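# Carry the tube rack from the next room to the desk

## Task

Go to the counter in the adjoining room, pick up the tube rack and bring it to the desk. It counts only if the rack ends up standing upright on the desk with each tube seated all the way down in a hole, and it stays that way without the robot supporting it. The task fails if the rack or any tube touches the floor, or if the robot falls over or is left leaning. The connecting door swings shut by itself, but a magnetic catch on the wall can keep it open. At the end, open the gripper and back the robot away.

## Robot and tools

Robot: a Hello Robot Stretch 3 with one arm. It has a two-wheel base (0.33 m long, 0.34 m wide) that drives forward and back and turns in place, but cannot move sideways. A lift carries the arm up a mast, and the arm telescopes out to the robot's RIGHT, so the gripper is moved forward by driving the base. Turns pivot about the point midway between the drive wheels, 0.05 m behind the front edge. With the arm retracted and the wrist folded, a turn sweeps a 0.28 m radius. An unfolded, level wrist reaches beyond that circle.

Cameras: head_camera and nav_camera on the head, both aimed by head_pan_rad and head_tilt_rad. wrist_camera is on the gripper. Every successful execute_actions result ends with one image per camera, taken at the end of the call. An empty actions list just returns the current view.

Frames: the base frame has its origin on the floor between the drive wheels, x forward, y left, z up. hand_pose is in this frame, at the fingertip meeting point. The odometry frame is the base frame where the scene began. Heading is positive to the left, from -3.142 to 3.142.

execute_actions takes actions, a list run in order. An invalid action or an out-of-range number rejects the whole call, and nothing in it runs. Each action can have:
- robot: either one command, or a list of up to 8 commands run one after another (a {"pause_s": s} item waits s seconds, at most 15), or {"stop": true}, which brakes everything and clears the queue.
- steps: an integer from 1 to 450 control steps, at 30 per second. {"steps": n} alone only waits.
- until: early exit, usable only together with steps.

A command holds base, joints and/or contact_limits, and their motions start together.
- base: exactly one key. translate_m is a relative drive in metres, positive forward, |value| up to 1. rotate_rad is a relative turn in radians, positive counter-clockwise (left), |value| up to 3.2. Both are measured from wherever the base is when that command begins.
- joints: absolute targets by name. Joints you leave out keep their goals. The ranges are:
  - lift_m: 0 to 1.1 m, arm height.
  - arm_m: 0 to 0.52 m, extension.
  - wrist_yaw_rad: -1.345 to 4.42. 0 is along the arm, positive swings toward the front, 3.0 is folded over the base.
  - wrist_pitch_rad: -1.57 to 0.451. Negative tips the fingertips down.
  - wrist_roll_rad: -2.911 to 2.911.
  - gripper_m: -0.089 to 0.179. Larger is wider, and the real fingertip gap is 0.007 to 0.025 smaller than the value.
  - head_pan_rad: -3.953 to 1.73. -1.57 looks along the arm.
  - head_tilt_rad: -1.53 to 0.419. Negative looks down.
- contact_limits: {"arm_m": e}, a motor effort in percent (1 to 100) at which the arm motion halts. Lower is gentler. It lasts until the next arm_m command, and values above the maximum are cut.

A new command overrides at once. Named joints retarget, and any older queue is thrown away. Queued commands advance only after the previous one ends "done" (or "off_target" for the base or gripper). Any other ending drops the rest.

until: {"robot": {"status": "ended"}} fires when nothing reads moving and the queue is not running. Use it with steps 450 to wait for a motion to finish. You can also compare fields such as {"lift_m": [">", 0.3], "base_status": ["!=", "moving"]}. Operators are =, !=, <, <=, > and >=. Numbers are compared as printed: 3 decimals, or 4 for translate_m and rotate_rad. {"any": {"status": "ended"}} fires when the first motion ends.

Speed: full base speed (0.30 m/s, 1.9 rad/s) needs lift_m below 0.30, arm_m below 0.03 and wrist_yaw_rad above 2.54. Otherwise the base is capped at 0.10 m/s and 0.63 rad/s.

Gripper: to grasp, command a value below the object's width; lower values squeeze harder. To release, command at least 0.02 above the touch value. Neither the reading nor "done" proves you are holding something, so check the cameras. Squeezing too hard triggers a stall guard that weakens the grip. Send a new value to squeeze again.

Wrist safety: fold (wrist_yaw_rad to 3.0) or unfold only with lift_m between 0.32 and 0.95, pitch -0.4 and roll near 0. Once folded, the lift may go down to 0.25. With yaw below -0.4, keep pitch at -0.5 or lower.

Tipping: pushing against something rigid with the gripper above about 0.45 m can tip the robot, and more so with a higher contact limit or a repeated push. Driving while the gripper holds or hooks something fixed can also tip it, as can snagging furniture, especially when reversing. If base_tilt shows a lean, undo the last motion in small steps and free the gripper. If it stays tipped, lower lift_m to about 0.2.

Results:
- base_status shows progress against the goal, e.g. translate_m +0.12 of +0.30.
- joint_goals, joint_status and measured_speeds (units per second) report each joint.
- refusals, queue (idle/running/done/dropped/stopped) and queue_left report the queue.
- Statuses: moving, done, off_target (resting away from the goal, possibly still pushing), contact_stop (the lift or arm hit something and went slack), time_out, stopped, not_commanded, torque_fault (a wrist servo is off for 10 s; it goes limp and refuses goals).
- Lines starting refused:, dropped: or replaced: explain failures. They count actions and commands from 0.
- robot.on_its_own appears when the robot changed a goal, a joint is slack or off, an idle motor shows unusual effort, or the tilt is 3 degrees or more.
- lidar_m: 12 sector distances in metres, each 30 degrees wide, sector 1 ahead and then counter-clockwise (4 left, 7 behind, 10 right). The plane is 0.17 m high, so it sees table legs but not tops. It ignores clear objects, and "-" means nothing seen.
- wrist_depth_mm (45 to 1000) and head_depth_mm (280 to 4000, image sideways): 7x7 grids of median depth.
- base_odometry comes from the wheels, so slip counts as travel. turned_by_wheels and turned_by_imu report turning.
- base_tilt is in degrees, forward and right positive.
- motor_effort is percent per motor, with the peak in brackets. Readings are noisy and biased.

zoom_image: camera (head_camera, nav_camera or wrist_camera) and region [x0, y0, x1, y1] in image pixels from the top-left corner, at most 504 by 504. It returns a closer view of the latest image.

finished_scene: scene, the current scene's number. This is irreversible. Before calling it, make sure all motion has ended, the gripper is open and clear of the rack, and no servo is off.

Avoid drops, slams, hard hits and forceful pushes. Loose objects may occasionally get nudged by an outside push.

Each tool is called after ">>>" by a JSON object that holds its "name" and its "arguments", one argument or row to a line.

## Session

>>> {"name": "execute_actions", "arguments": {
  "actions": []
}}

Scene clock: 0.00 s.
robot.base_odometry: x=+0.000 y=+0.000 heading=+0.000 (m, m, rad; robot's odometry frame)
robot.turned_by_wheels: +0.000 (rad since the last result)
robot.turned_by_imu: +0.000 (rad since the last result)
robot.base_tilt: forward=+2.5 right=-0.6 (deg)
robot.lidar_m: 2.98 1.49 1.68 1.25 0.95 0.78 0.78 0.87 0.86 0.85 0.95 1.54
robot.head_depth_mm: 1765 2550 2891 2872 2848 2858 2427 / 1771 2607 2935 2878 2862 2835 2446 / 1796 2635 2936 2960 2954 2908 2375 / 1794 2663 3024 3067 2970 2989 2370 / 1809 2708 3108 3048 3047 2968 2357 / 1804 2708 3118 3155 3087 3052 2318 / 1848 2769 3142 3194 3137 3080 2328
robot.base_status: not_commanded
robot.joint_positions: lift_m=+0.382 arm_m=-0.003 wrist_yaw_rad=+2.891 wrist_pitch_rad=-0.340 wrist_roll_rad=-0.007 gripper_m=+0.037 head_pan_rad=+0.012 head_tilt_rad=-0.024
robot.joint_goals: lift_m=+0.382 arm_m=-0.003 wrist_yaw_rad=+2.891 wrist_pitch_rad=-0.340 wrist_roll_rad=-0.007 gripper_m=+0.037 head_pan_rad=+0.012 head_tilt_rad=-0.024
robot.joint_status: lift_m=not_commanded arm_m=not_commanded wrist_yaw_rad=not_commanded wrist_pitch_rad=not_commanded wrist_roll_rad=not_commanded gripper_m=not_commanded head_pan_rad=not_commanded head_tilt_rad=not_commanded
robot.measured_speeds: translate_m=+0.000 rotate_rad=+0.000 lift_m=+0.000 arm_m=+0.000 wrist_yaw_rad=+0.000 wrist_pitch_rad=+0.000 wrist_roll_rad=+0.000 head_pan_rad=+0.000 head_tilt_rad=+0.000
robot: refusals=0 queue=idle queue_left=0
robot.motor_effort: left_wheel=+0 right_wheel=+0 lift_m=+26 arm_m=+0 wrist_yaw_rad=+0 wrist_pitch_rad=+10 wrist_roll_rad=+0 gripper_m=+0 head_pan_rad=+0 head_tilt_rad=+2 (%)
robot.hand_pose: x=+0.0367 y=+0.0841 z=+0.4122 quat_wxyz=(+0.206, +0.704, +0.033, +0.679) (m; robot's base frame)
robot.wrist_depth_mm: - - - - - - - / - - - - - - - / 922 - - - - - - / 964 - - - - - - / 887 - 921 881 910 878 866 / 726 - - 698 734 703 715 / 609 600 598 589 600 603 591
pictures: head_camera (sideways: a quarter turn clockwise sets it upright), nav_camera (sideways: a quarter turn counterclockwise sets it upright), wrist_camera
Images, in order (width x height): head_camera 896x504, nav_camera 672x504, wrist_camera 644x364.

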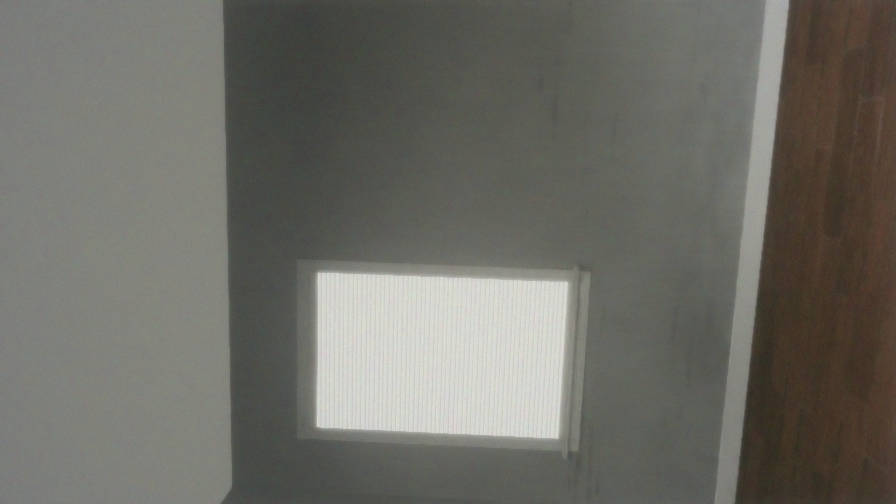

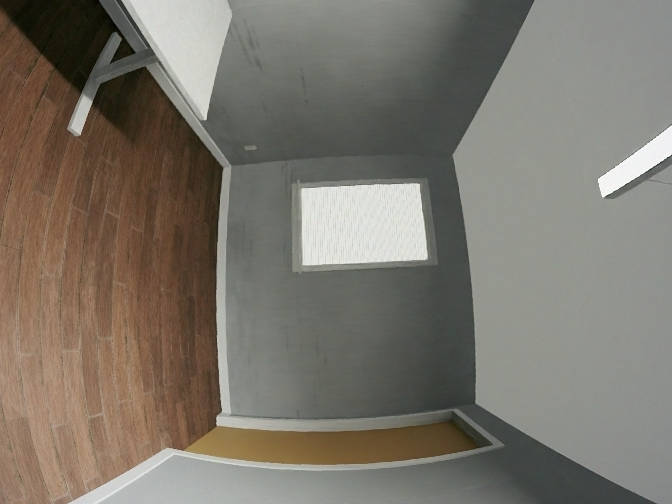

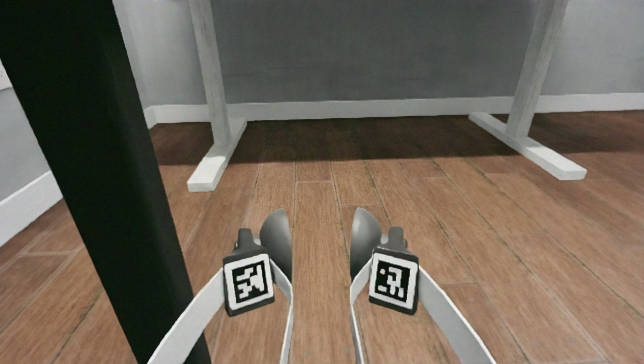

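>>> {"name": "execute_actions", "arguments": {
  "actions": [
    {"robot":[{"joints":{"lift_m":0.25,"wrist_yaw_rad":3.0,"wrist_pitch_rad":-0.4,"arm_m":0,"head_pan_rad":-0.5,"head_tilt_rad":-0.4}},{"base":{"rotate_rad":-0.21}},{"base":{"translate_m":1.0}},{"base":{"translate_m":0.6}}],"steps":450,"until":{"robot":{"status":"ended"}}}
  ]
}}

Scene clock: 15.70 s.
robot.base_odometry: x=+1.565 y=-0.333 heading=-0.210 (m, m, rad; robot's odometry frame)
robot.turned_by_wheels: -0.210 (rad since the last result)
robot.turned_by_imu: -0.207 (rad since the last result)
robot.base_tilt: forward=+2.5 right=-0.6 (deg)
robot.lidar_m: 1.39 1.44 1.76 1.69 1.75 2.26 2.37 1.20 0.87 0.83 0.86 1.28
robot.head_depth_mm: 1033 1064 1100 1138 1180 1222 1266 / 1162 1196 1247 1300 1345 1402 1404 / 1270 1335 1428 1504 1578 1652 1481 / 1352 1434 1520 1600 1715 1794 1459 / 1298 1381 1479 1590 1714 1757 1461 / 1221 1300 1387 1481 1594 1686 1451 / 1167 1234 1313 1390 1485 1588 1444
robot.base_status: done (translate_m +0.6000 of +0.6000)
robot.joint_positions: lift_m=+0.250 arm_m=+0.000 wrist_yaw_rad=+2.999 wrist_pitch_rad=-0.417 wrist_roll_rad=-0.007 gripper_m=+0.037 head_pan_rad=-0.493 head_tilt_rad=-0.396
robot.joint_goals: lift_m=+0.250 arm_m=+0.000 wrist_yaw_rad=+3.000 wrist_pitch_rad=-0.400 wrist_roll_rad=-0.007 gripper_m=+0.037 head_pan_rad=-0.500 head_tilt_rad=-0.400
robot.joint_status: lift_m=done arm_m=done wrist_yaw_rad=done wrist_pitch_rad=done wrist_roll_rad=not_commanded gripper_m=not_commanded head_pan_rad=done head_tilt_rad=done
robot.measured_speeds: translate_m=+0.000 rotate_rad=+0.000 lift_m=+0.000 arm_m=+0.000 wrist_yaw_rad=+0.000 wrist_pitch_rad=+0.000 wrist_roll_rad=+0.000 head_pan_rad=+0.000 head_tilt_rad=+0.000
robot: refusals=0 queue=done queue_left=0
robot.motor_effort: left_wheel=+3(16) right_wheel=-2(7) lift_m=+22(27) arm_m=+2(3) wrist_yaw_rad=+0(1) wrist_pitch_rad=+11(15) wrist_roll_rad=+0(0) gripper_m=+0(1) head_pan_rad=-3(27) head_tilt_rad=-2(22) (%)
robot.hand_pose: x=+0.0106 y=+0.0776 z=+0.2631 quat_wxyz=(+0.195, +0.698, +0.098, +0.682) (m; robot's base frame)
robot.wrist_depth_mm: - - - - - - - / - - - - - - - / 973 961 - - 971 969 956 / 753 747 735 736 738 726 719 / 586 583 - 583 609 592 587 / 490 507 - - 500 480 484 / - - - - 407 412 410
pictures: head_camera (sideways: a quarter turn clockwise sets it upright), nav_camera (sideways: a quarter turn counterclockwise sets it upright), wrist_camera
Images, in order (width x height): head_camera 896x504, nav_camera 672x504, wrist_camera 644x364.

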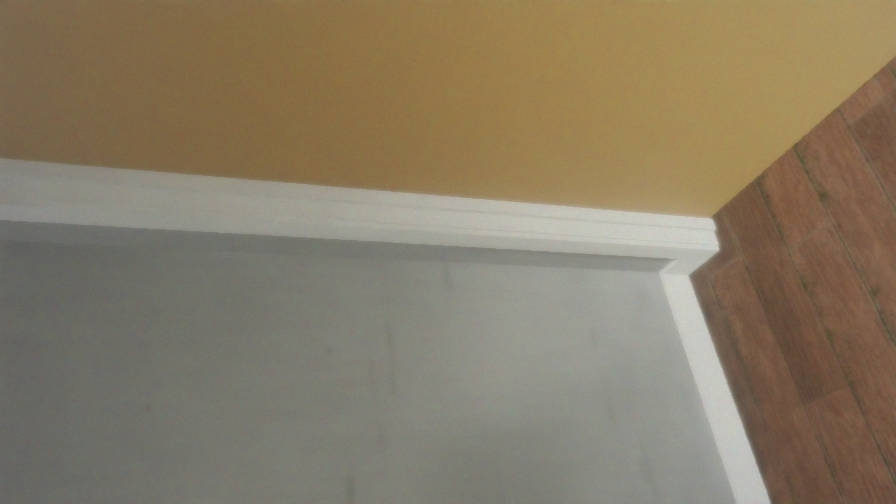

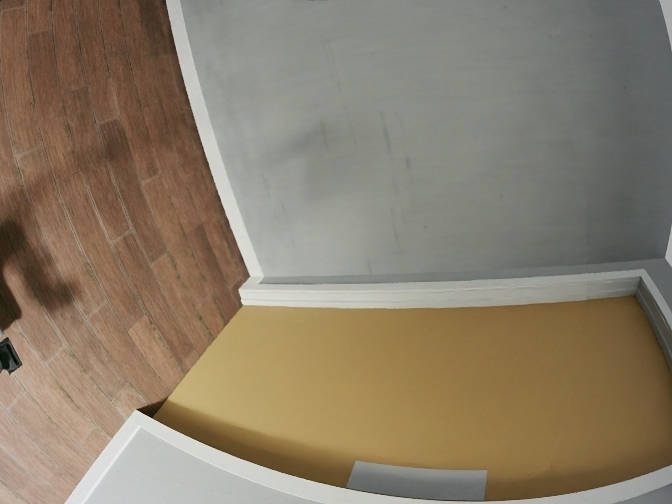

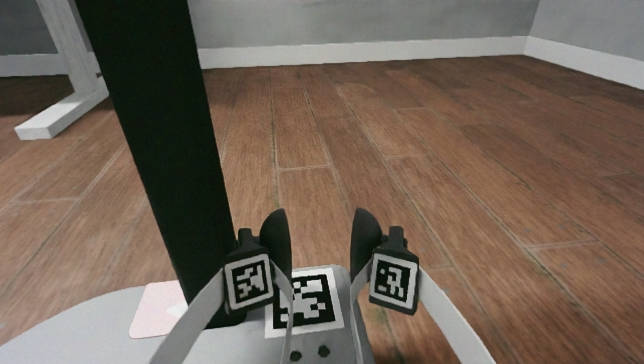

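>>> {"name": "execute_actions", "arguments": {
  "actions": [
    {"robot":[{"base":{"translate_m":0.6},"joints":{"head_pan_rad":-1.57,"head_tilt_rad":-0.7}}],"steps":450,"until":{"robot":{"status":"ended"}}}
  ]
}}

Scene clock: 23.70 s.
robot.base_odometry: x=+2.152 y=-0.458 heading=-0.210 (m, m, rad; robot's odometry frame)
robot.turned_by_wheels: +0.000 (rad since the last result)
robot.turned_by_imu: +0.001 (rad since the last result)
robot.base_tilt: forward=+2.3 right=-0.4 (deg)
robot.lidar_m: 0.80 0.83 1.13 1.70 1.76 1.75 2.97 1.19 0.86 0.91 0.94 0.83
robot.head_depth_mm: 734 786 857 982 1161 1359 1233 / 751 836 925 1038 1163 1351 1227 / 749 833 941 1078 1268 1391 1219 / 748 834 936 1078 1259 1405 1215 / 747 826 935 1075 1257 1388 1204 / 746 828 933 1071 1252 1400 1199 / 744 829 935 1072 1255 1397 1186
robot.base_status: done (translate_m +0.6000 of +0.6000)
robot.joint_positions: lift_m=+0.250 arm_m=+0.000 wrist_yaw_rad=+2.999 wrist_pitch_rad=-0.417 wrist_roll_rad=-0.007 gripper_m=+0.037 head_pan_rad=-1.563 head_tilt_rad=-0.691
robot.joint_goals: lift_m=+0.250 arm_m=+0.000 wrist_yaw_rad=+3.000 wrist_pitch_rad=-0.400 wrist_roll_rad=-0.007 gripper_m=+0.037 head_pan_rad=-1.570 head_tilt_rad=-0.700
robot.joint_status: lift_m=done arm_m=done wrist_yaw_rad=done wrist_pitch_rad=done wrist_roll_rad=not_commanded gripper_m=not_commanded head_pan_rad=done head_tilt_rad=done
robot.measured_speeds: translate_m=+0.000 rotate_rad=+0.000 lift_m=+0.000 arm_m=+0.000 wrist_yaw_rad=+0.000 wrist_pitch_rad=+0.000 wrist_roll_rad=+0.000 head_pan_rad=+0.000 head_tilt_rad=+0.000
robot: refusals=0 queue=done queue_left=0
robot.motor_effort: left_wheel=+3(14) right_wheel=-2(4) lift_m=+23(22) arm_m=+3(3) wrist_yaw_rad=+1(0) wrist_pitch_rad=+10(11) wrist_roll_rad=+0(0) gripper_m=+0(0) head_pan_rad=-3(37) head_tilt_rad=-3(20) (%)
robot.hand_pose: x=+0.0106 y=+0.0776 z=+0.2631 quat_wxyz=(+0.195, +0.698, +0.098, +0.682) (m; robot's base frame)
robot.wrist_depth_mm: - - - - - - 846 / - - - - - - 844 / - 960 - 981 958 975 847 / 761 743 741 727 722 731 733 / 593 588 - 584 594 582 574 / 493 508 - - 498 477 473 / - - - - 410 413 415
pictures: head_camera (sideways: a quarter turn clockwise sets it upright), nav_camera (sideways: a quarter turn counterclockwise sets it upright), wrist_camera
Images, in order (width x height): head_camera 896x504, nav_camera 672x504, wrist_camera 644x364.

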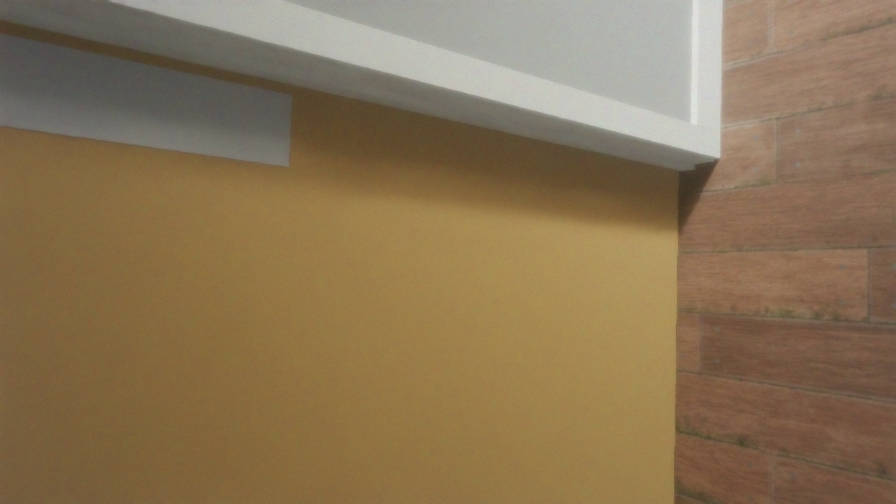

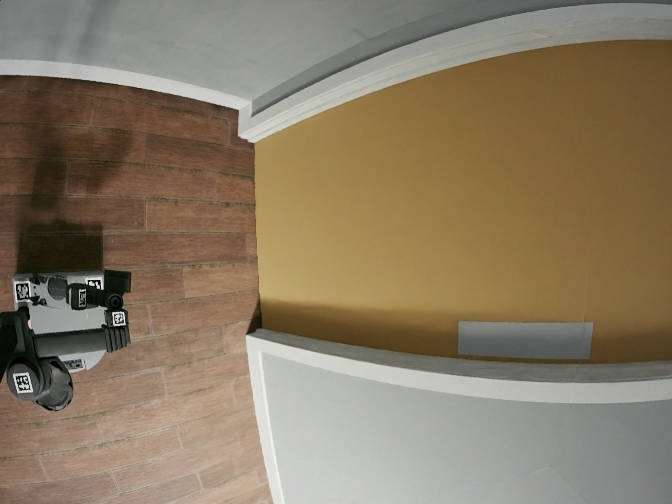

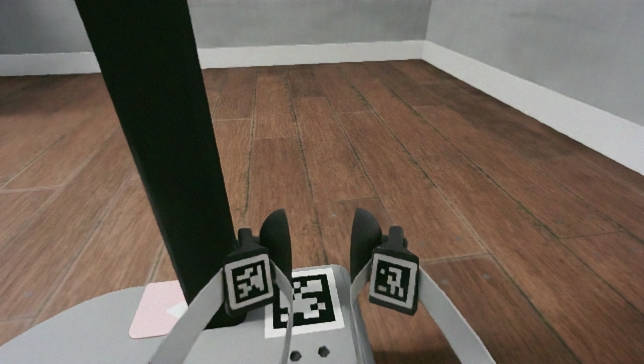

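>>> {"name": "execute_actions", "arguments": {
  "actions": [
    {"robot":[{"base":{"translate_m":0.07},"joints":{"head_pan_rad":-3.14,"head_tilt_rad":-0.7}},{"base":{"rotate_rad":1.57}},{"base":{"translate_m":-0.58}},{"joints":{"lift_m":0.31}},{"base":{"translate_m":-0.2}}],"steps":450,"until":{"robot":{"status":"ended"}}}
  ]
}}

Scene clock: 38.20 s.
robot.base_odometry: x=+2.057 y=-1.236 heading=+1.360 (m, m, rad; robot's odometry frame)
robot.turned_by_wheels: +1.570 (rad since the last result)
robot.turned_by_imu: +1.565 (rad since the last result)
robot.base_tilt: forward=+2.4 right=-0.5 (deg)
robot.lidar_m: 2.47 2.38 3.15 0.34 0.34 0.32 0.27 0.27 0.31 0.54 0.77 1.04
robot.head_depth_mm: - - 301 354 428 541 763 / - - 295 337 405 506 671 / - - 289 323 384 474 617 / - - - 310 365 446 571 / - - - 299 349 422 532 / - - - 294 334 399 497 / - - - 288 320 379 466
robot.base_status: off_target (translate_m -0.1999 of -0.2000)
robot.joint_positions: lift_m=+0.310 arm_m=+0.000 wrist_yaw_rad=+3.000 wrist_pitch_rad=-0.418 wrist_roll_rad=-0.007 gripper_m=+0.037 head_pan_rad=-3.134 head_tilt_rad=-0.696
robot.joint_goals: lift_m=+0.310 arm_m=+0.000 wrist_yaw_rad=+3.000 wrist_pitch_rad=-0.400 wrist_roll_rad=-0.007 gripper_m=+0.037 head_pan_rad=-3.140 head_tilt_rad=-0.700
robot.joint_status: lift_m=done arm_m=done wrist_yaw_rad=done wrist_pitch_rad=done wrist_roll_rad=not_commanded gripper_m=not_commanded head_pan_rad=done head_tilt_rad=done
robot.measured_speeds: translate_m=+0.000 rotate_rad=+0.000 lift_m=+0.000 arm_m=+0.000 wrist_yaw_rad=+0.000 wrist_pitch_rad=+0.000 wrist_roll_rad=+0.000 head_pan_rad=+0.000 head_tilt_rad=+0.000
robot: refusals=0 queue=done queue_left=0
robot.on_its_own: left_wheel is at rest, and its effort (-20) is outside its rest range (-18 to +18)
robot.motor_effort: left_wheel=-20(66) right_wheel=-16(36) lift_m=+29(32) arm_m=+3(3) wrist_yaw_rad=+0(0) wrist_pitch_rad=+11(11) wrist_roll_rad=+0(0) gripper_m=+0(1) head_pan_rad=-3(37) head_tilt_rad=-1(1) (%)
robot.hand_pose: x=+0.0105 y=+0.0775 z=+0.3226 quat_wxyz=(+0.195, +0.698, +0.098, +0.682) (m; robot's base frame)
robot.wrist_depth_mm: - - 349 - - - - / - - 399 - - - - / - - 411 - - - - / 866 840 460 867 830 833 831 / 693 677 - 678 717 676 669 / 571 572 - 553 578 562 556 / 472 497 - - 472 476 476
pictures: head_camera (sideways: a quarter turn clockwise sets it upright), nav_camera (sideways: a quarter turn counterclockwise sets it upright), wrist_camera
Images, in order (width x height): head_camera 896x504, nav_camera 672x504, wrist_camera 644x364.

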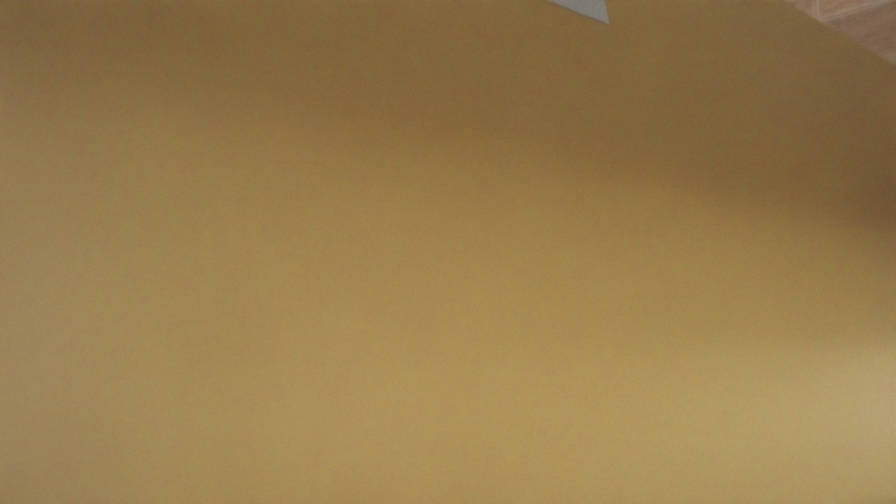

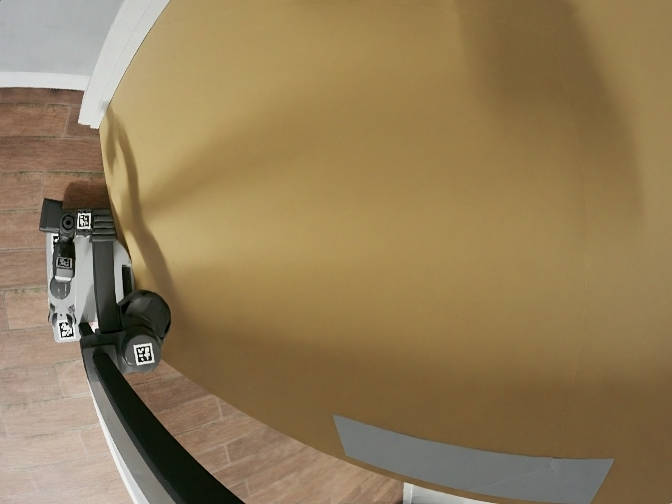

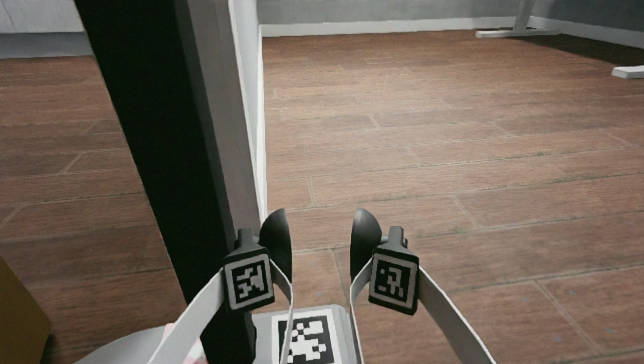

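>>> {"name": "execute_actions", "arguments": {
  "actions": [
    {"robot":[{"base":{"translate_m":-0.35}}],"steps":450,"until":{"robot":{"status":"ended"}}}
  ]
}}

Scene clock: 44.87 s.
robot.base_odometry: x=+1.984 y=-1.578 heading=+1.360 (m, m, rad; robot's odometry frame)
robot.turned_by_wheels: +0.000 (rad since the last result)
robot.turned_by_imu: -0.004 (rad since the last result)
robot.base_tilt: forward=+2.5 right=-0.5 (deg)
robot.lidar_m: 2.69 2.68 0.37 0.64 2.48 2.04 0.29 0.25 0.25 0.29 0.49 1.05
robot.head_depth_mm: 1683 1882 2120 2220 1761 1453 1231 / 1623 1879 2117 2224 1761 1442 1225 / 311 354 413 511 1638 1424 1213 / 288 314 358 418 505 628 849 / - 290 319 365 427 513 643 / - - 292 322 369 433 522 / - - - 293 325 374 440
robot.base_status: done (translate_m -0.3499 of -0.3500)
robot.joint_positions: lift_m=+0.310 arm_m=+0.000 wrist_yaw_rad=+3.000 wrist_pitch_rad=-0.418 wrist_roll_rad=-0.007 gripper_m=+0.037 head_pan_rad=-3.134 head_tilt_rad=-0.696
robot.joint_goals: lift_m=+0.310 arm_m=+0.000 wrist_yaw_rad=+3.000 wrist_pitch_rad=-0.400 wrist_roll_rad=-0.007 gripper_m=+0.037 head_pan_rad=-3.140 head_tilt_rad=-0.700
robot.joint_status: lift_m=done arm_m=done wrist_yaw_rad=done wrist_pitch_rad=done wrist_roll_rad=not_commanded gripper_m=not_commanded head_pan_rad=done head_tilt_rad=done
robot.measured_speeds: translate_m=+0.000 rotate_rad=+0.000 lift_m=+0.000 arm_m=+0.000 wrist_yaw_rad=+0.000 wrist_pitch_rad=+0.000 wrist_roll_rad=+0.000 head_pan_rad=+0.000 head_tilt_rad=+0.000
robot: refusals=0 queue=done queue_left=0
robot.motor_effort: left_wheel=-15(31) right_wheel=-7(22) lift_m=+29(29) arm_m=+2(2) wrist_yaw_rad=+1(1) wrist_pitch_rad=+11(11) wrist_roll_rad=+0(0) gripper_m=+0(0) head_pan_rad=-3(3) head_tilt_rad=-2(1) (%)
robot.hand_pose: x=+0.0105 y=+0.0775 z=+0.3226 quat_wxyz=(+0.195, +0.698, +0.098, +0.682) (m; robot's base frame)
robot.wrist_depth_mm: - - - - 381 373 - / - - - - 407 415 - / - - - - 450 972 - / 868 867 878 806 500 795 853 / 683 679 - 677 532 679 672 / 563 562 - 555 565 557 556 / 483 503 - - 477 474 471
pictures: head_camera (sideways: a quarter turn clockwise sets it upright), nav_camera (sideways: a quarter turn counterclockwise sets it upright), wrist_camera
Images, in order (width x height): head_camera 896x504, nav_camera 672x504, wrist_camera 644x364.

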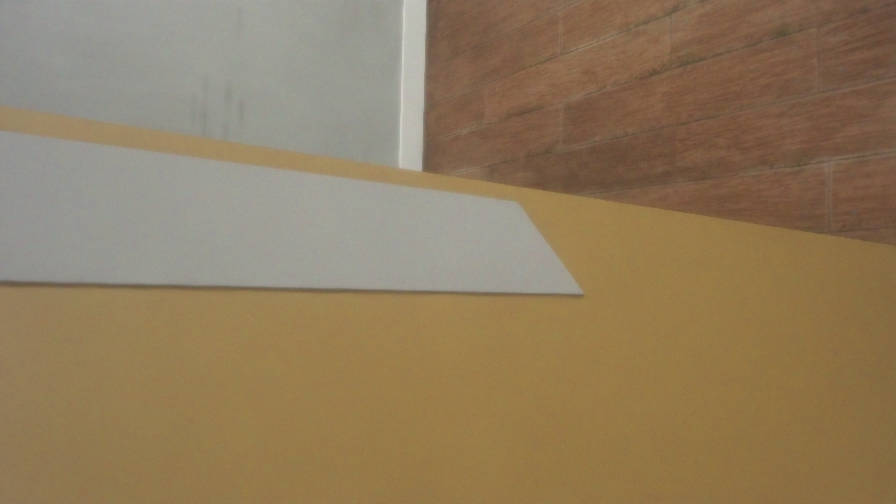

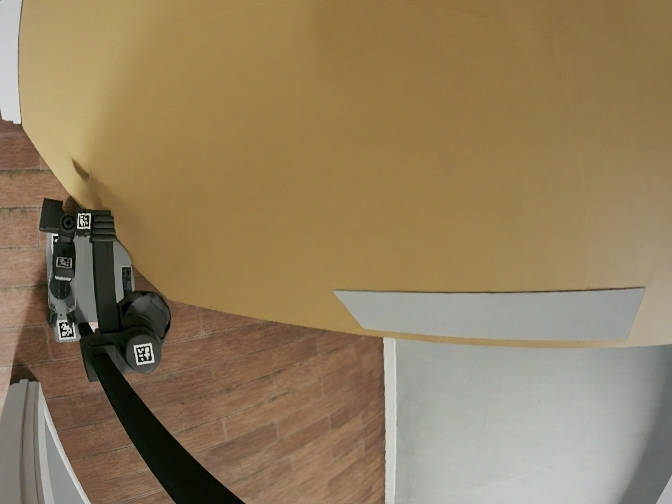

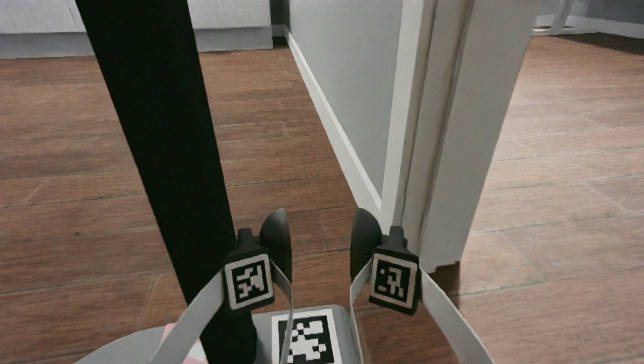

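>>> {"name": "execute_actions", "arguments": {
  "actions": [
    {"robot":[{"base":{"translate_m":-0.2}},{"base":{"rotate_rad":0.5}},{"base":{"translate_m":-0.25}}],"steps":450,"until":{"robot":{"status":"ended"}}}
  ]
}}

Scene clock: 55.87 s.
robot.base_odometry: x=+2.013 y=-2.013 heading=+1.860 (m, m, rad; robot's odometry frame)
robot.turned_by_wheels: +0.500 (rad since the last result)
robot.turned_by_imu: +0.493 (rad since the last result)
robot.base_tilt: forward=+2.5 right=-0.6 (deg)
robot.lidar_m: 0.73 0.80 1.94 2.30 1.61 1.53 0.29 0.25 0.25 0.28 0.49 2.09
robot.head_depth_mm: 1258 1386 1523 1709 1750 1438 1233 / 1315 1451 1595 1811 1758 1438 1214 / 1377 1505 1679 1920 1736 1433 1210 / 1259 1427 1662 1915 1726 1423 1216 / 1055 1170 1321 1498 1613 1348 1150 / - - 293 322 368 435 524 / - - - 292 324 373 440
robot.base_status: done (translate_m -0.2500 of -0.2500)
robot.joint_positions: lift_m=+0.310 arm_m=+0.000 wrist_yaw_rad=+3.000 wrist_pitch_rad=-0.418 wrist_roll_rad=-0.007 gripper_m=+0.037 head_pan_rad=-3.134 head_tilt_rad=-0.696
robot.joint_goals: lift_m=+0.310 arm_m=+0.000 wrist_yaw_rad=+3.000 wrist_pitch_rad=-0.400 wrist_roll_rad=-0.007 gripper_m=+0.037 head_pan_rad=-3.140 head_tilt_rad=-0.700
robot.joint_status: lift_m=done arm_m=done wrist_yaw_rad=done wrist_pitch_rad=done wrist_roll_rad=not_commanded gripper_m=not_commanded head_pan_rad=done head_tilt_rad=done
robot.measured_speeds: translate_m=+0.000 rotate_rad=+0.000 lift_m=+0.000 arm_m=+0.000 wrist_yaw_rad=+0.000 wrist_pitch_rad=+0.000 wrist_roll_rad=+0.000 head_pan_rad=+0.000 head_tilt_rad=+0.000
robot: refusals=0 queue=done queue_left=0
robot.motor_effort: left_wheel=-13(29) right_wheel=-1(13) lift_m=+29(29) arm_m=+2(2) wrist_yaw_rad=+0(1) wrist_pitch_rad=+11(11) wrist_roll_rad=+0(0) gripper_m=+1(0) head_pan_rad=-3(3) head_tilt_rad=-1(1) (%)
robot.hand_pose: x=+0.0105 y=+0.0775 z=+0.3226 quat_wxyz=(+0.195, +0.698, +0.098, +0.682) (m; robot's base frame)
robot.wrist_depth_mm: - - - - - - - / - - - - - - - / - - - - - - - / 875 860 840 843 832 836 838 / 696 690 - 672 714 661 669 / 563 564 - 557 567 555 546 / 484 504 - - 474 476 474
pictures: head_camera (sideways: a quarter turn clockwise sets it upright), nav_camera (sideways: a quarter turn counterclockwise sets it upright), wrist_camera
Images, in order (width x height): head_camera 896x504, nav_camera 672x504, wrist_camera 644x364.

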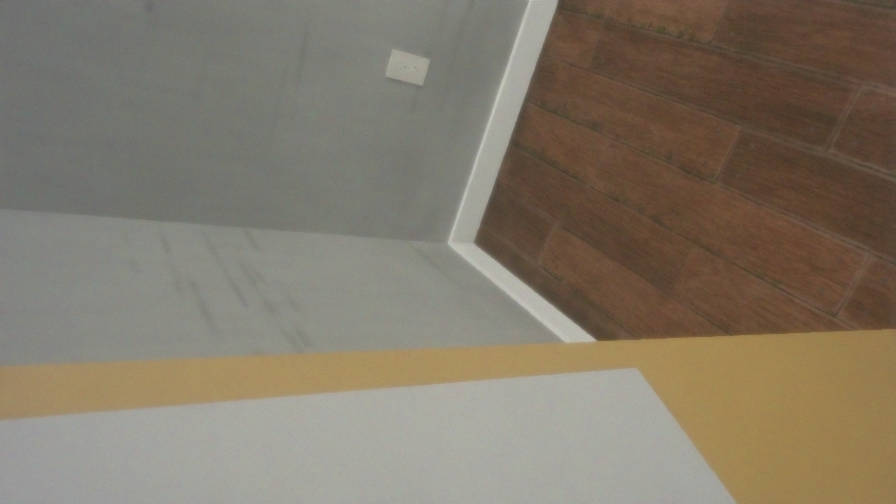

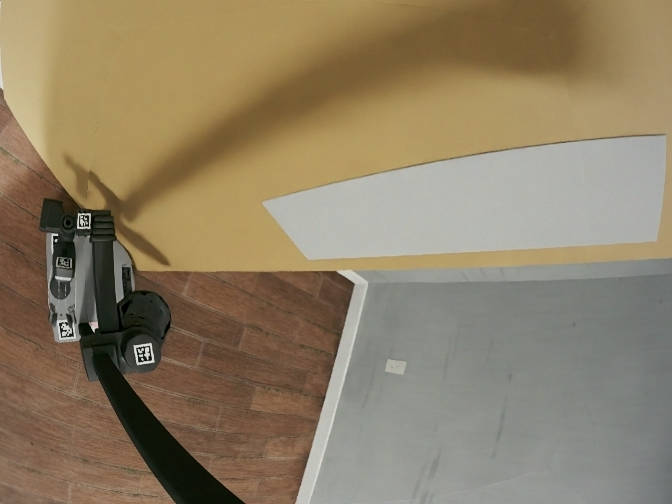

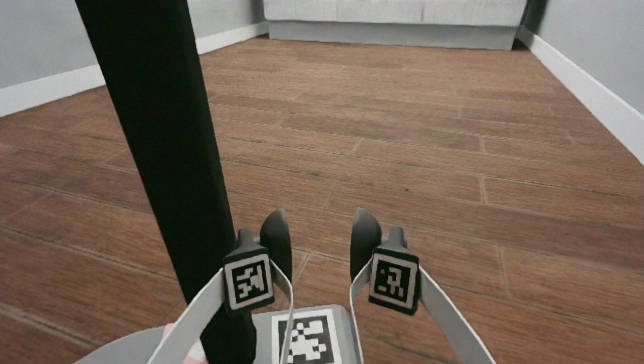

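>>> {"name": "execute_actions", "arguments": {
  "actions": [
    {"robot":[{"base":{"rotate_rad":0.4},"joints":{"head_pan_rad":-2.7,"head_tilt_rad":-0.9}},{"base":{"translate_m":-0.08}}],"steps":450,"until":{"robot":{"status":"ended"}}}
  ]
}}

Scene clock: 61.90 s.
robot.base_odometry: x=+2.064 y=-2.075 heading=+2.260 (m, m, rad; robot's odometry frame)
robot.turned_by_wheels: +0.400 (rad since the last result)
robot.turned_by_imu: +0.397 (rad since the last result)
robot.base_tilt: forward=+2.4 right=-0.5 (deg)
robot.lidar_m: 0.81 1.52 2.57 1.64 1.48 1.04 0.27 0.26 0.27 0.37 1.37 0.85
robot.head_depth_mm: - - 300 360 511 1302 1145 / - - 296 352 459 1223 1170 / - - 296 347 450 634 896 / - - 294 342 439 614 890 / - - 291 336 429 595 877 / - - 289 330 421 575 841 / - - 287 325 412 559 874
robot.base_status: done (translate_m -0.0800 of -0.0800)
robot.joint_positions: lift_m=+0.310 arm_m=+0.000 wrist_yaw_rad=+3.000 wrist_pitch_rad=-0.418 wrist_roll_rad=-0.007 gripper_m=+0.037 head_pan_rad=-2.707 head_tilt_rad=-0.889
robot.joint_goals: lift_m=+0.310 arm_m=+0.000 wrist_yaw_rad=+3.000 wrist_pitch_rad=-0.400 wrist_roll_rad=-0.007 gripper_m=+0.037 head_pan_rad=-2.700 head_tilt_rad=-0.900
robot.joint_status: lift_m=done arm_m=done wrist_yaw_rad=done wrist_pitch_rad=done wrist_roll_rad=not_commanded gripper_m=not_commanded head_pan_rad=done head_tilt_rad=done
robot.measured_speeds: translate_m=+0.000 rotate_rad=+0.000 lift_m=+0.000 arm_m=+0.000 wrist_yaw_rad=+0.000 wrist_pitch_rad=+0.000 wrist_roll_rad=+0.000 head_pan_rad=+0.000 head_tilt_rad=+0.000
robot: refusals=0 queue=done queue_left=0
robot.motor_effort: left_wheel=-13(27) right_wheel=-2(9) lift_m=+29(28) arm_m=+3(3) wrist_yaw_rad=+1(0) wrist_pitch_rad=+11(11) wrist_roll_rad=+0(0) gripper_m=+0(0) head_pan_rad=+3(25) head_tilt_rad=-3(16) (%)
robot.hand_pose: x=+0.0105 y=+0.0775 z=+0.3226 quat_wxyz=(+0.195, +0.698, +0.098, +0.682) (m; robot's base frame)
robot.wrist_depth_mm: - - - - - - - / - - - - - - - / - - - - - - - / 891 880 864 863 841 835 832 / 677 673 - 676 710 702 672 / 572 563 - 558 573 560 553 / 480 493 - - 479 475 473
pictures: head_camera (sideways: a quarter turn clockwise sets it upright), nav_camera (sideways: a quarter turn counterclockwise sets it upright), wrist_camera
Images, in order (width x height): head_camera 896x504, nav_camera 672x504, wrist_camera 644x364.

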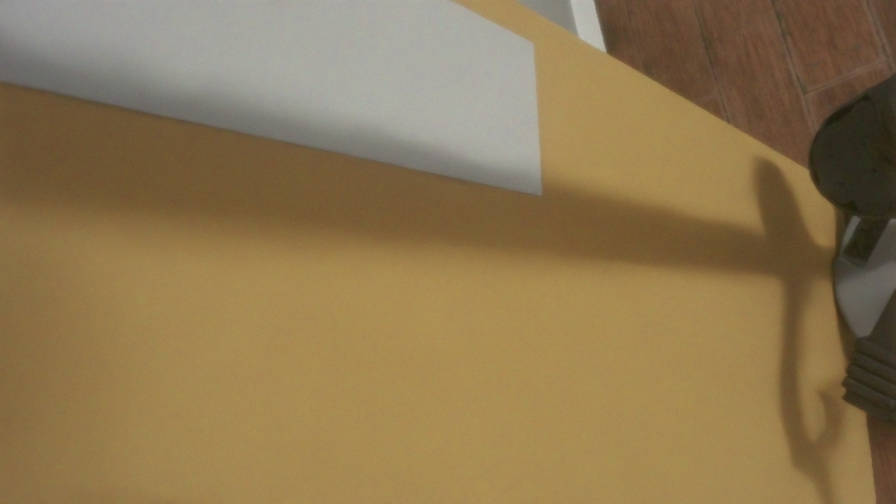

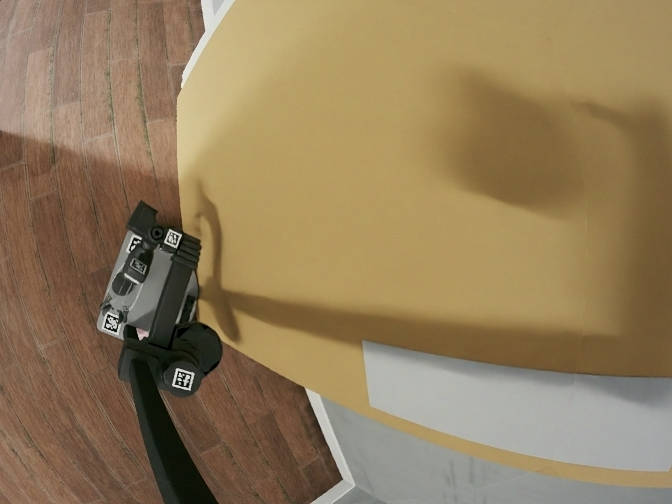

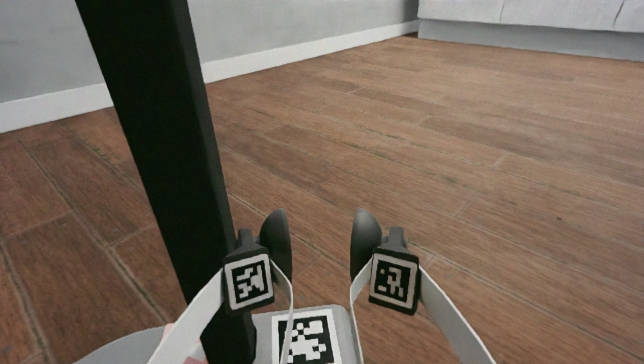

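>>> {"name": "execute_actions", "arguments": {
  "actions": [
    {"robot":[{"base":{"translate_m":-0.08}}],"steps":450,"until":{"robot":{"status":"ended"}}}
  ]
}}

Scene clock: 66.80 s.
robot.base_odometry: x=+2.115 y=-2.136 heading=+2.260 (m, m, rad; robot's odometry frame)
robot.turned_by_wheels: +0.000 (rad since the last result)
robot.turned_by_imu: -0.002 (rad since the last result)
robot.base_tilt: forward=+2.6 right=-0.6 (deg)
robot.lidar_m: 0.89 1.64 2.52 1.58 1.42 0.93 0.28 0.26 0.26 0.34 0.75 0.98
robot.head_depth_mm: - - 307 867 1238 1304 1151 / - - 301 364 500 1297 1160 / - - 297 352 460 658 1173 / - - 295 343 441 619 902 / - - 290 332 423 585 847 / - - - 321 407 554 794 / - - - 312 392 527 797
robot.base_status: done (translate_m -0.0800 of -0.0800)
robot.joint_positions: lift_m=+0.310 arm_m=+0.000 wrist_yaw_rad=+3.000 wrist_pitch_rad=-0.418 wrist_roll_rad=-0.007 gripper_m=+0.037 head_pan_rad=-2.707 head_tilt_rad=-0.889
robot.joint_goals: lift_m=+0.310 arm_m=+0.000 wrist_yaw_rad=+3.000 wrist_pitch_rad=-0.400 wrist_roll_rad=-0.007 gripper_m=+0.037 head_pan_rad=-2.700 head_tilt_rad=-0.900
robot.joint_status: lift_m=done arm_m=done wrist_yaw_rad=done wrist_pitch_rad=done wrist_roll_rad=not_commanded gripper_m=not_commanded head_pan_rad=done head_tilt_rad=done
robot.measured_speeds: translate_m=+0.000 rotate_rad=+0.000 lift_m=+0.000 arm_m=+0.000 wrist_yaw_rad=+0.000 wrist_pitch_rad=+0.000 wrist_roll_rad=+0.000 head_pan_rad=+0.000 head_tilt_rad=+0.000
robot: refusals=0 queue=done queue_left=0
robot.motor_effort: left_wheel=-11(21) right_wheel=-1(7) lift_m=+29(29) arm_m=+2(2) wrist_yaw_rad=+1(0) wrist_pitch_rad=+11(11) wrist_roll_rad=+0(0) gripper_m=+0(0) head_pan_rad=+3(2) head_tilt_rad=-4(3) (%)
robot.hand_pose: x=+0.0105 y=+0.0775 z=+0.3226 quat_wxyz=(+0.195, +0.698, +0.098, +0.682) (m; robot's base frame)
robot.wrist_depth_mm: - - - - - - - / - - - - - - - / - - - - - - - / 843 874 865 840 867 854 831 / 693 687 - 670 690 680 659 / 564 555 - 559 579 554 555 / 491 501 - - 481 475 468
pictures: head_camera (sideways: a quarter turn clockwise sets it upright), nav_camera (sideways: a quarter turn counterclockwise sets it upright), wrist_camera
Images, in order (width x height): head_camera 896x504, nav_camera 672x504, wrist_camera 644x364.

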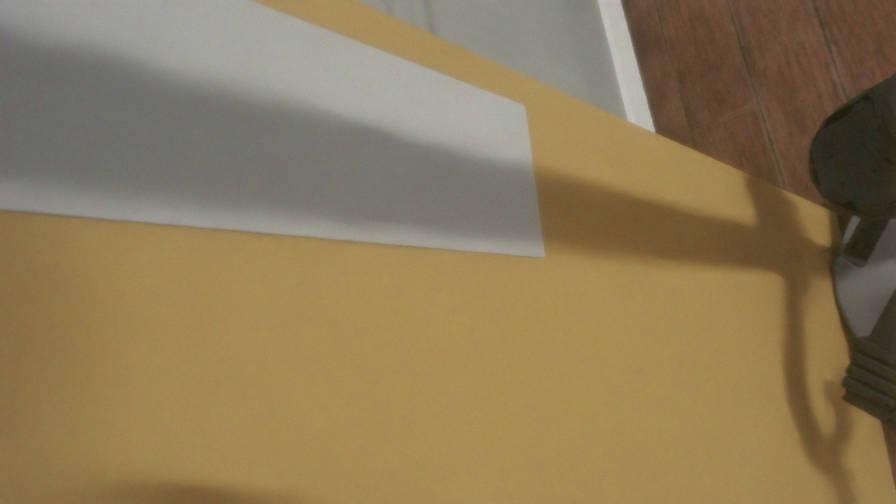

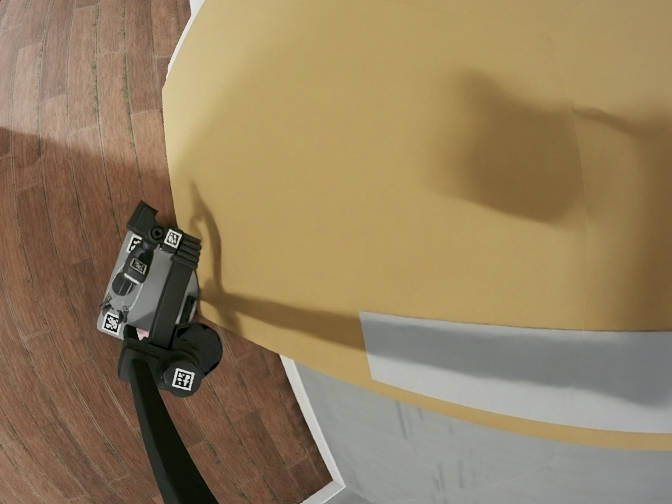

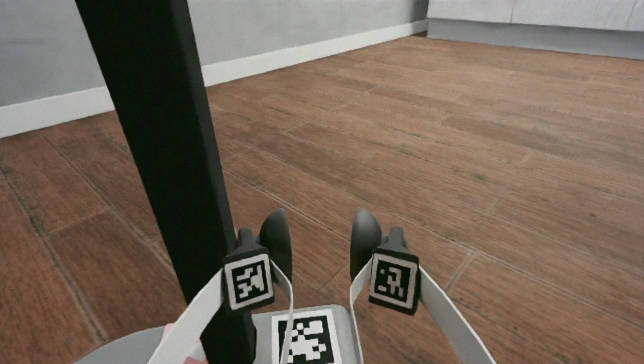

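>>> {"name": "execute_actions", "arguments": {
  "actions": [
    {"robot":[{"base":{"rotate_rad":0.4}},{"base":{"translate_m":-0.08}}],"steps":450,"until":{"robot":{"status":"ended"}}}
  ]
}}

Scene clock: 72.07 s.
robot.base_odometry: x=+2.186 y=-2.173 heading=+2.659 (m, m, rad; robot's odometry frame)
robot.turned_by_wheels: +0.400 (rad since the last result)
robot.turned_by_imu: +0.398 (rad since the last result)
robot.base_tilt: forward=+2.5 right=-0.5 (deg)
robot.lidar_m: 1.34 2.70 1.67 1.41 0.99 0.33 0.27 0.27 0.30 0.48 3.36 0.96
robot.head_depth_mm: - - 290 333 423 606 1152 / - - 294 339 430 586 1131 / - - 294 344 438 599 812 / - - 296 348 445 615 878 / - - 297 353 453 628 937 / - - 301 357 461 645 980 / - - 300 363 470 661 1054
robot.base_status: done (translate_m -0.0800 of -0.0800)
robot.joint_positions: lift_m=+0.310 arm_m=+0.000 wrist_yaw_rad=+3.000 wrist_pitch_rad=-0.418 wrist_roll_rad=-0.007 gripper_m=+0.037 head_pan_rad=-2.707 head_tilt_rad=-0.889
robot.joint_goals: lift_m=+0.310 arm_m=+0.000 wrist_yaw_rad=+3.000 wrist_pitch_rad=-0.400 wrist_roll_rad=-0.007 gripper_m=+0.037 head_pan_rad=-2.700 head_tilt_rad=-0.900
robot.joint_status: lift_m=done arm_m=done wrist_yaw_rad=done wrist_pitch_rad=done wrist_roll_rad=not_commanded gripper_m=not_commanded head_pan_rad=done head_tilt_rad=done
robot.measured_speeds: translate_m=+0.000 rotate_rad=+0.000 lift_m=+0.000 arm_m=+0.000 wrist_yaw_rad=+0.000 wrist_pitch_rad=+0.000 wrist_roll_rad=+0.000 head_pan_rad=+0.000 head_tilt_rad=+0.000
robot: refusals=0 queue=done queue_left=0
robot.motor_effort: left_wheel=-10(24) right_wheel=-2(8) lift_m=+29(29) arm_m=+3(2) wrist_yaw_rad=+1(0) wrist_pitch_rad=+11(11) wrist_roll_rad=+0(0) gripper_m=+0(0) head_pan_rad=+3(2) head_tilt_rad=-4(3) (%)
robot.hand_pose: x=+0.0105 y=+0.0774 z=+0.3226 quat_wxyz=(+0.195, +0.698, +0.098, +0.682) (m; robot's base frame)
robot.wrist_depth_mm: - - - - - - - / - - - - - - - / - - - - - - - / 864 849 872 854 832 842 839 / 673 685 - 670 700 658 657 / 576 552 - 556 572 558 555 / 482 502 - - 472 476 473
pictures: head_camera (sideways: a quarter turn clockwise sets it upright), nav_camera (sideways: a quarter turn counterclockwise sets it upright), wrist_camera
Images, in order (width x height): head_camera 896x504, nav_camera 672x504, wrist_camera 644x364.

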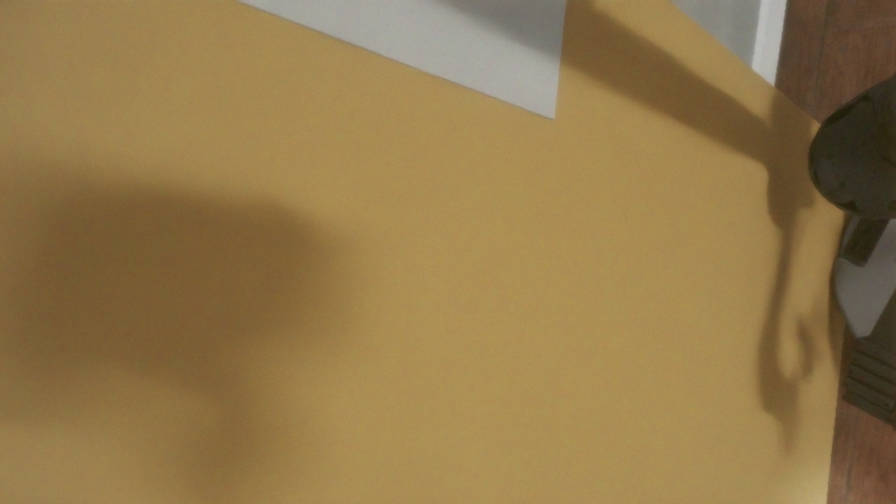

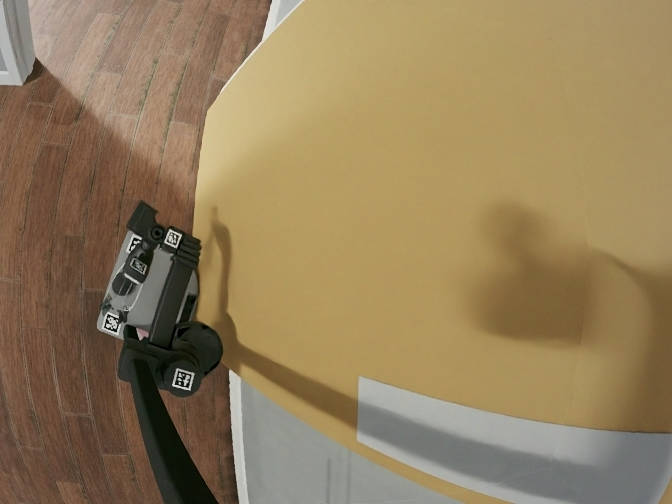

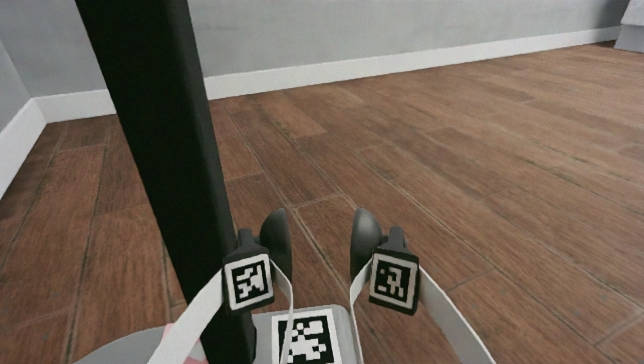

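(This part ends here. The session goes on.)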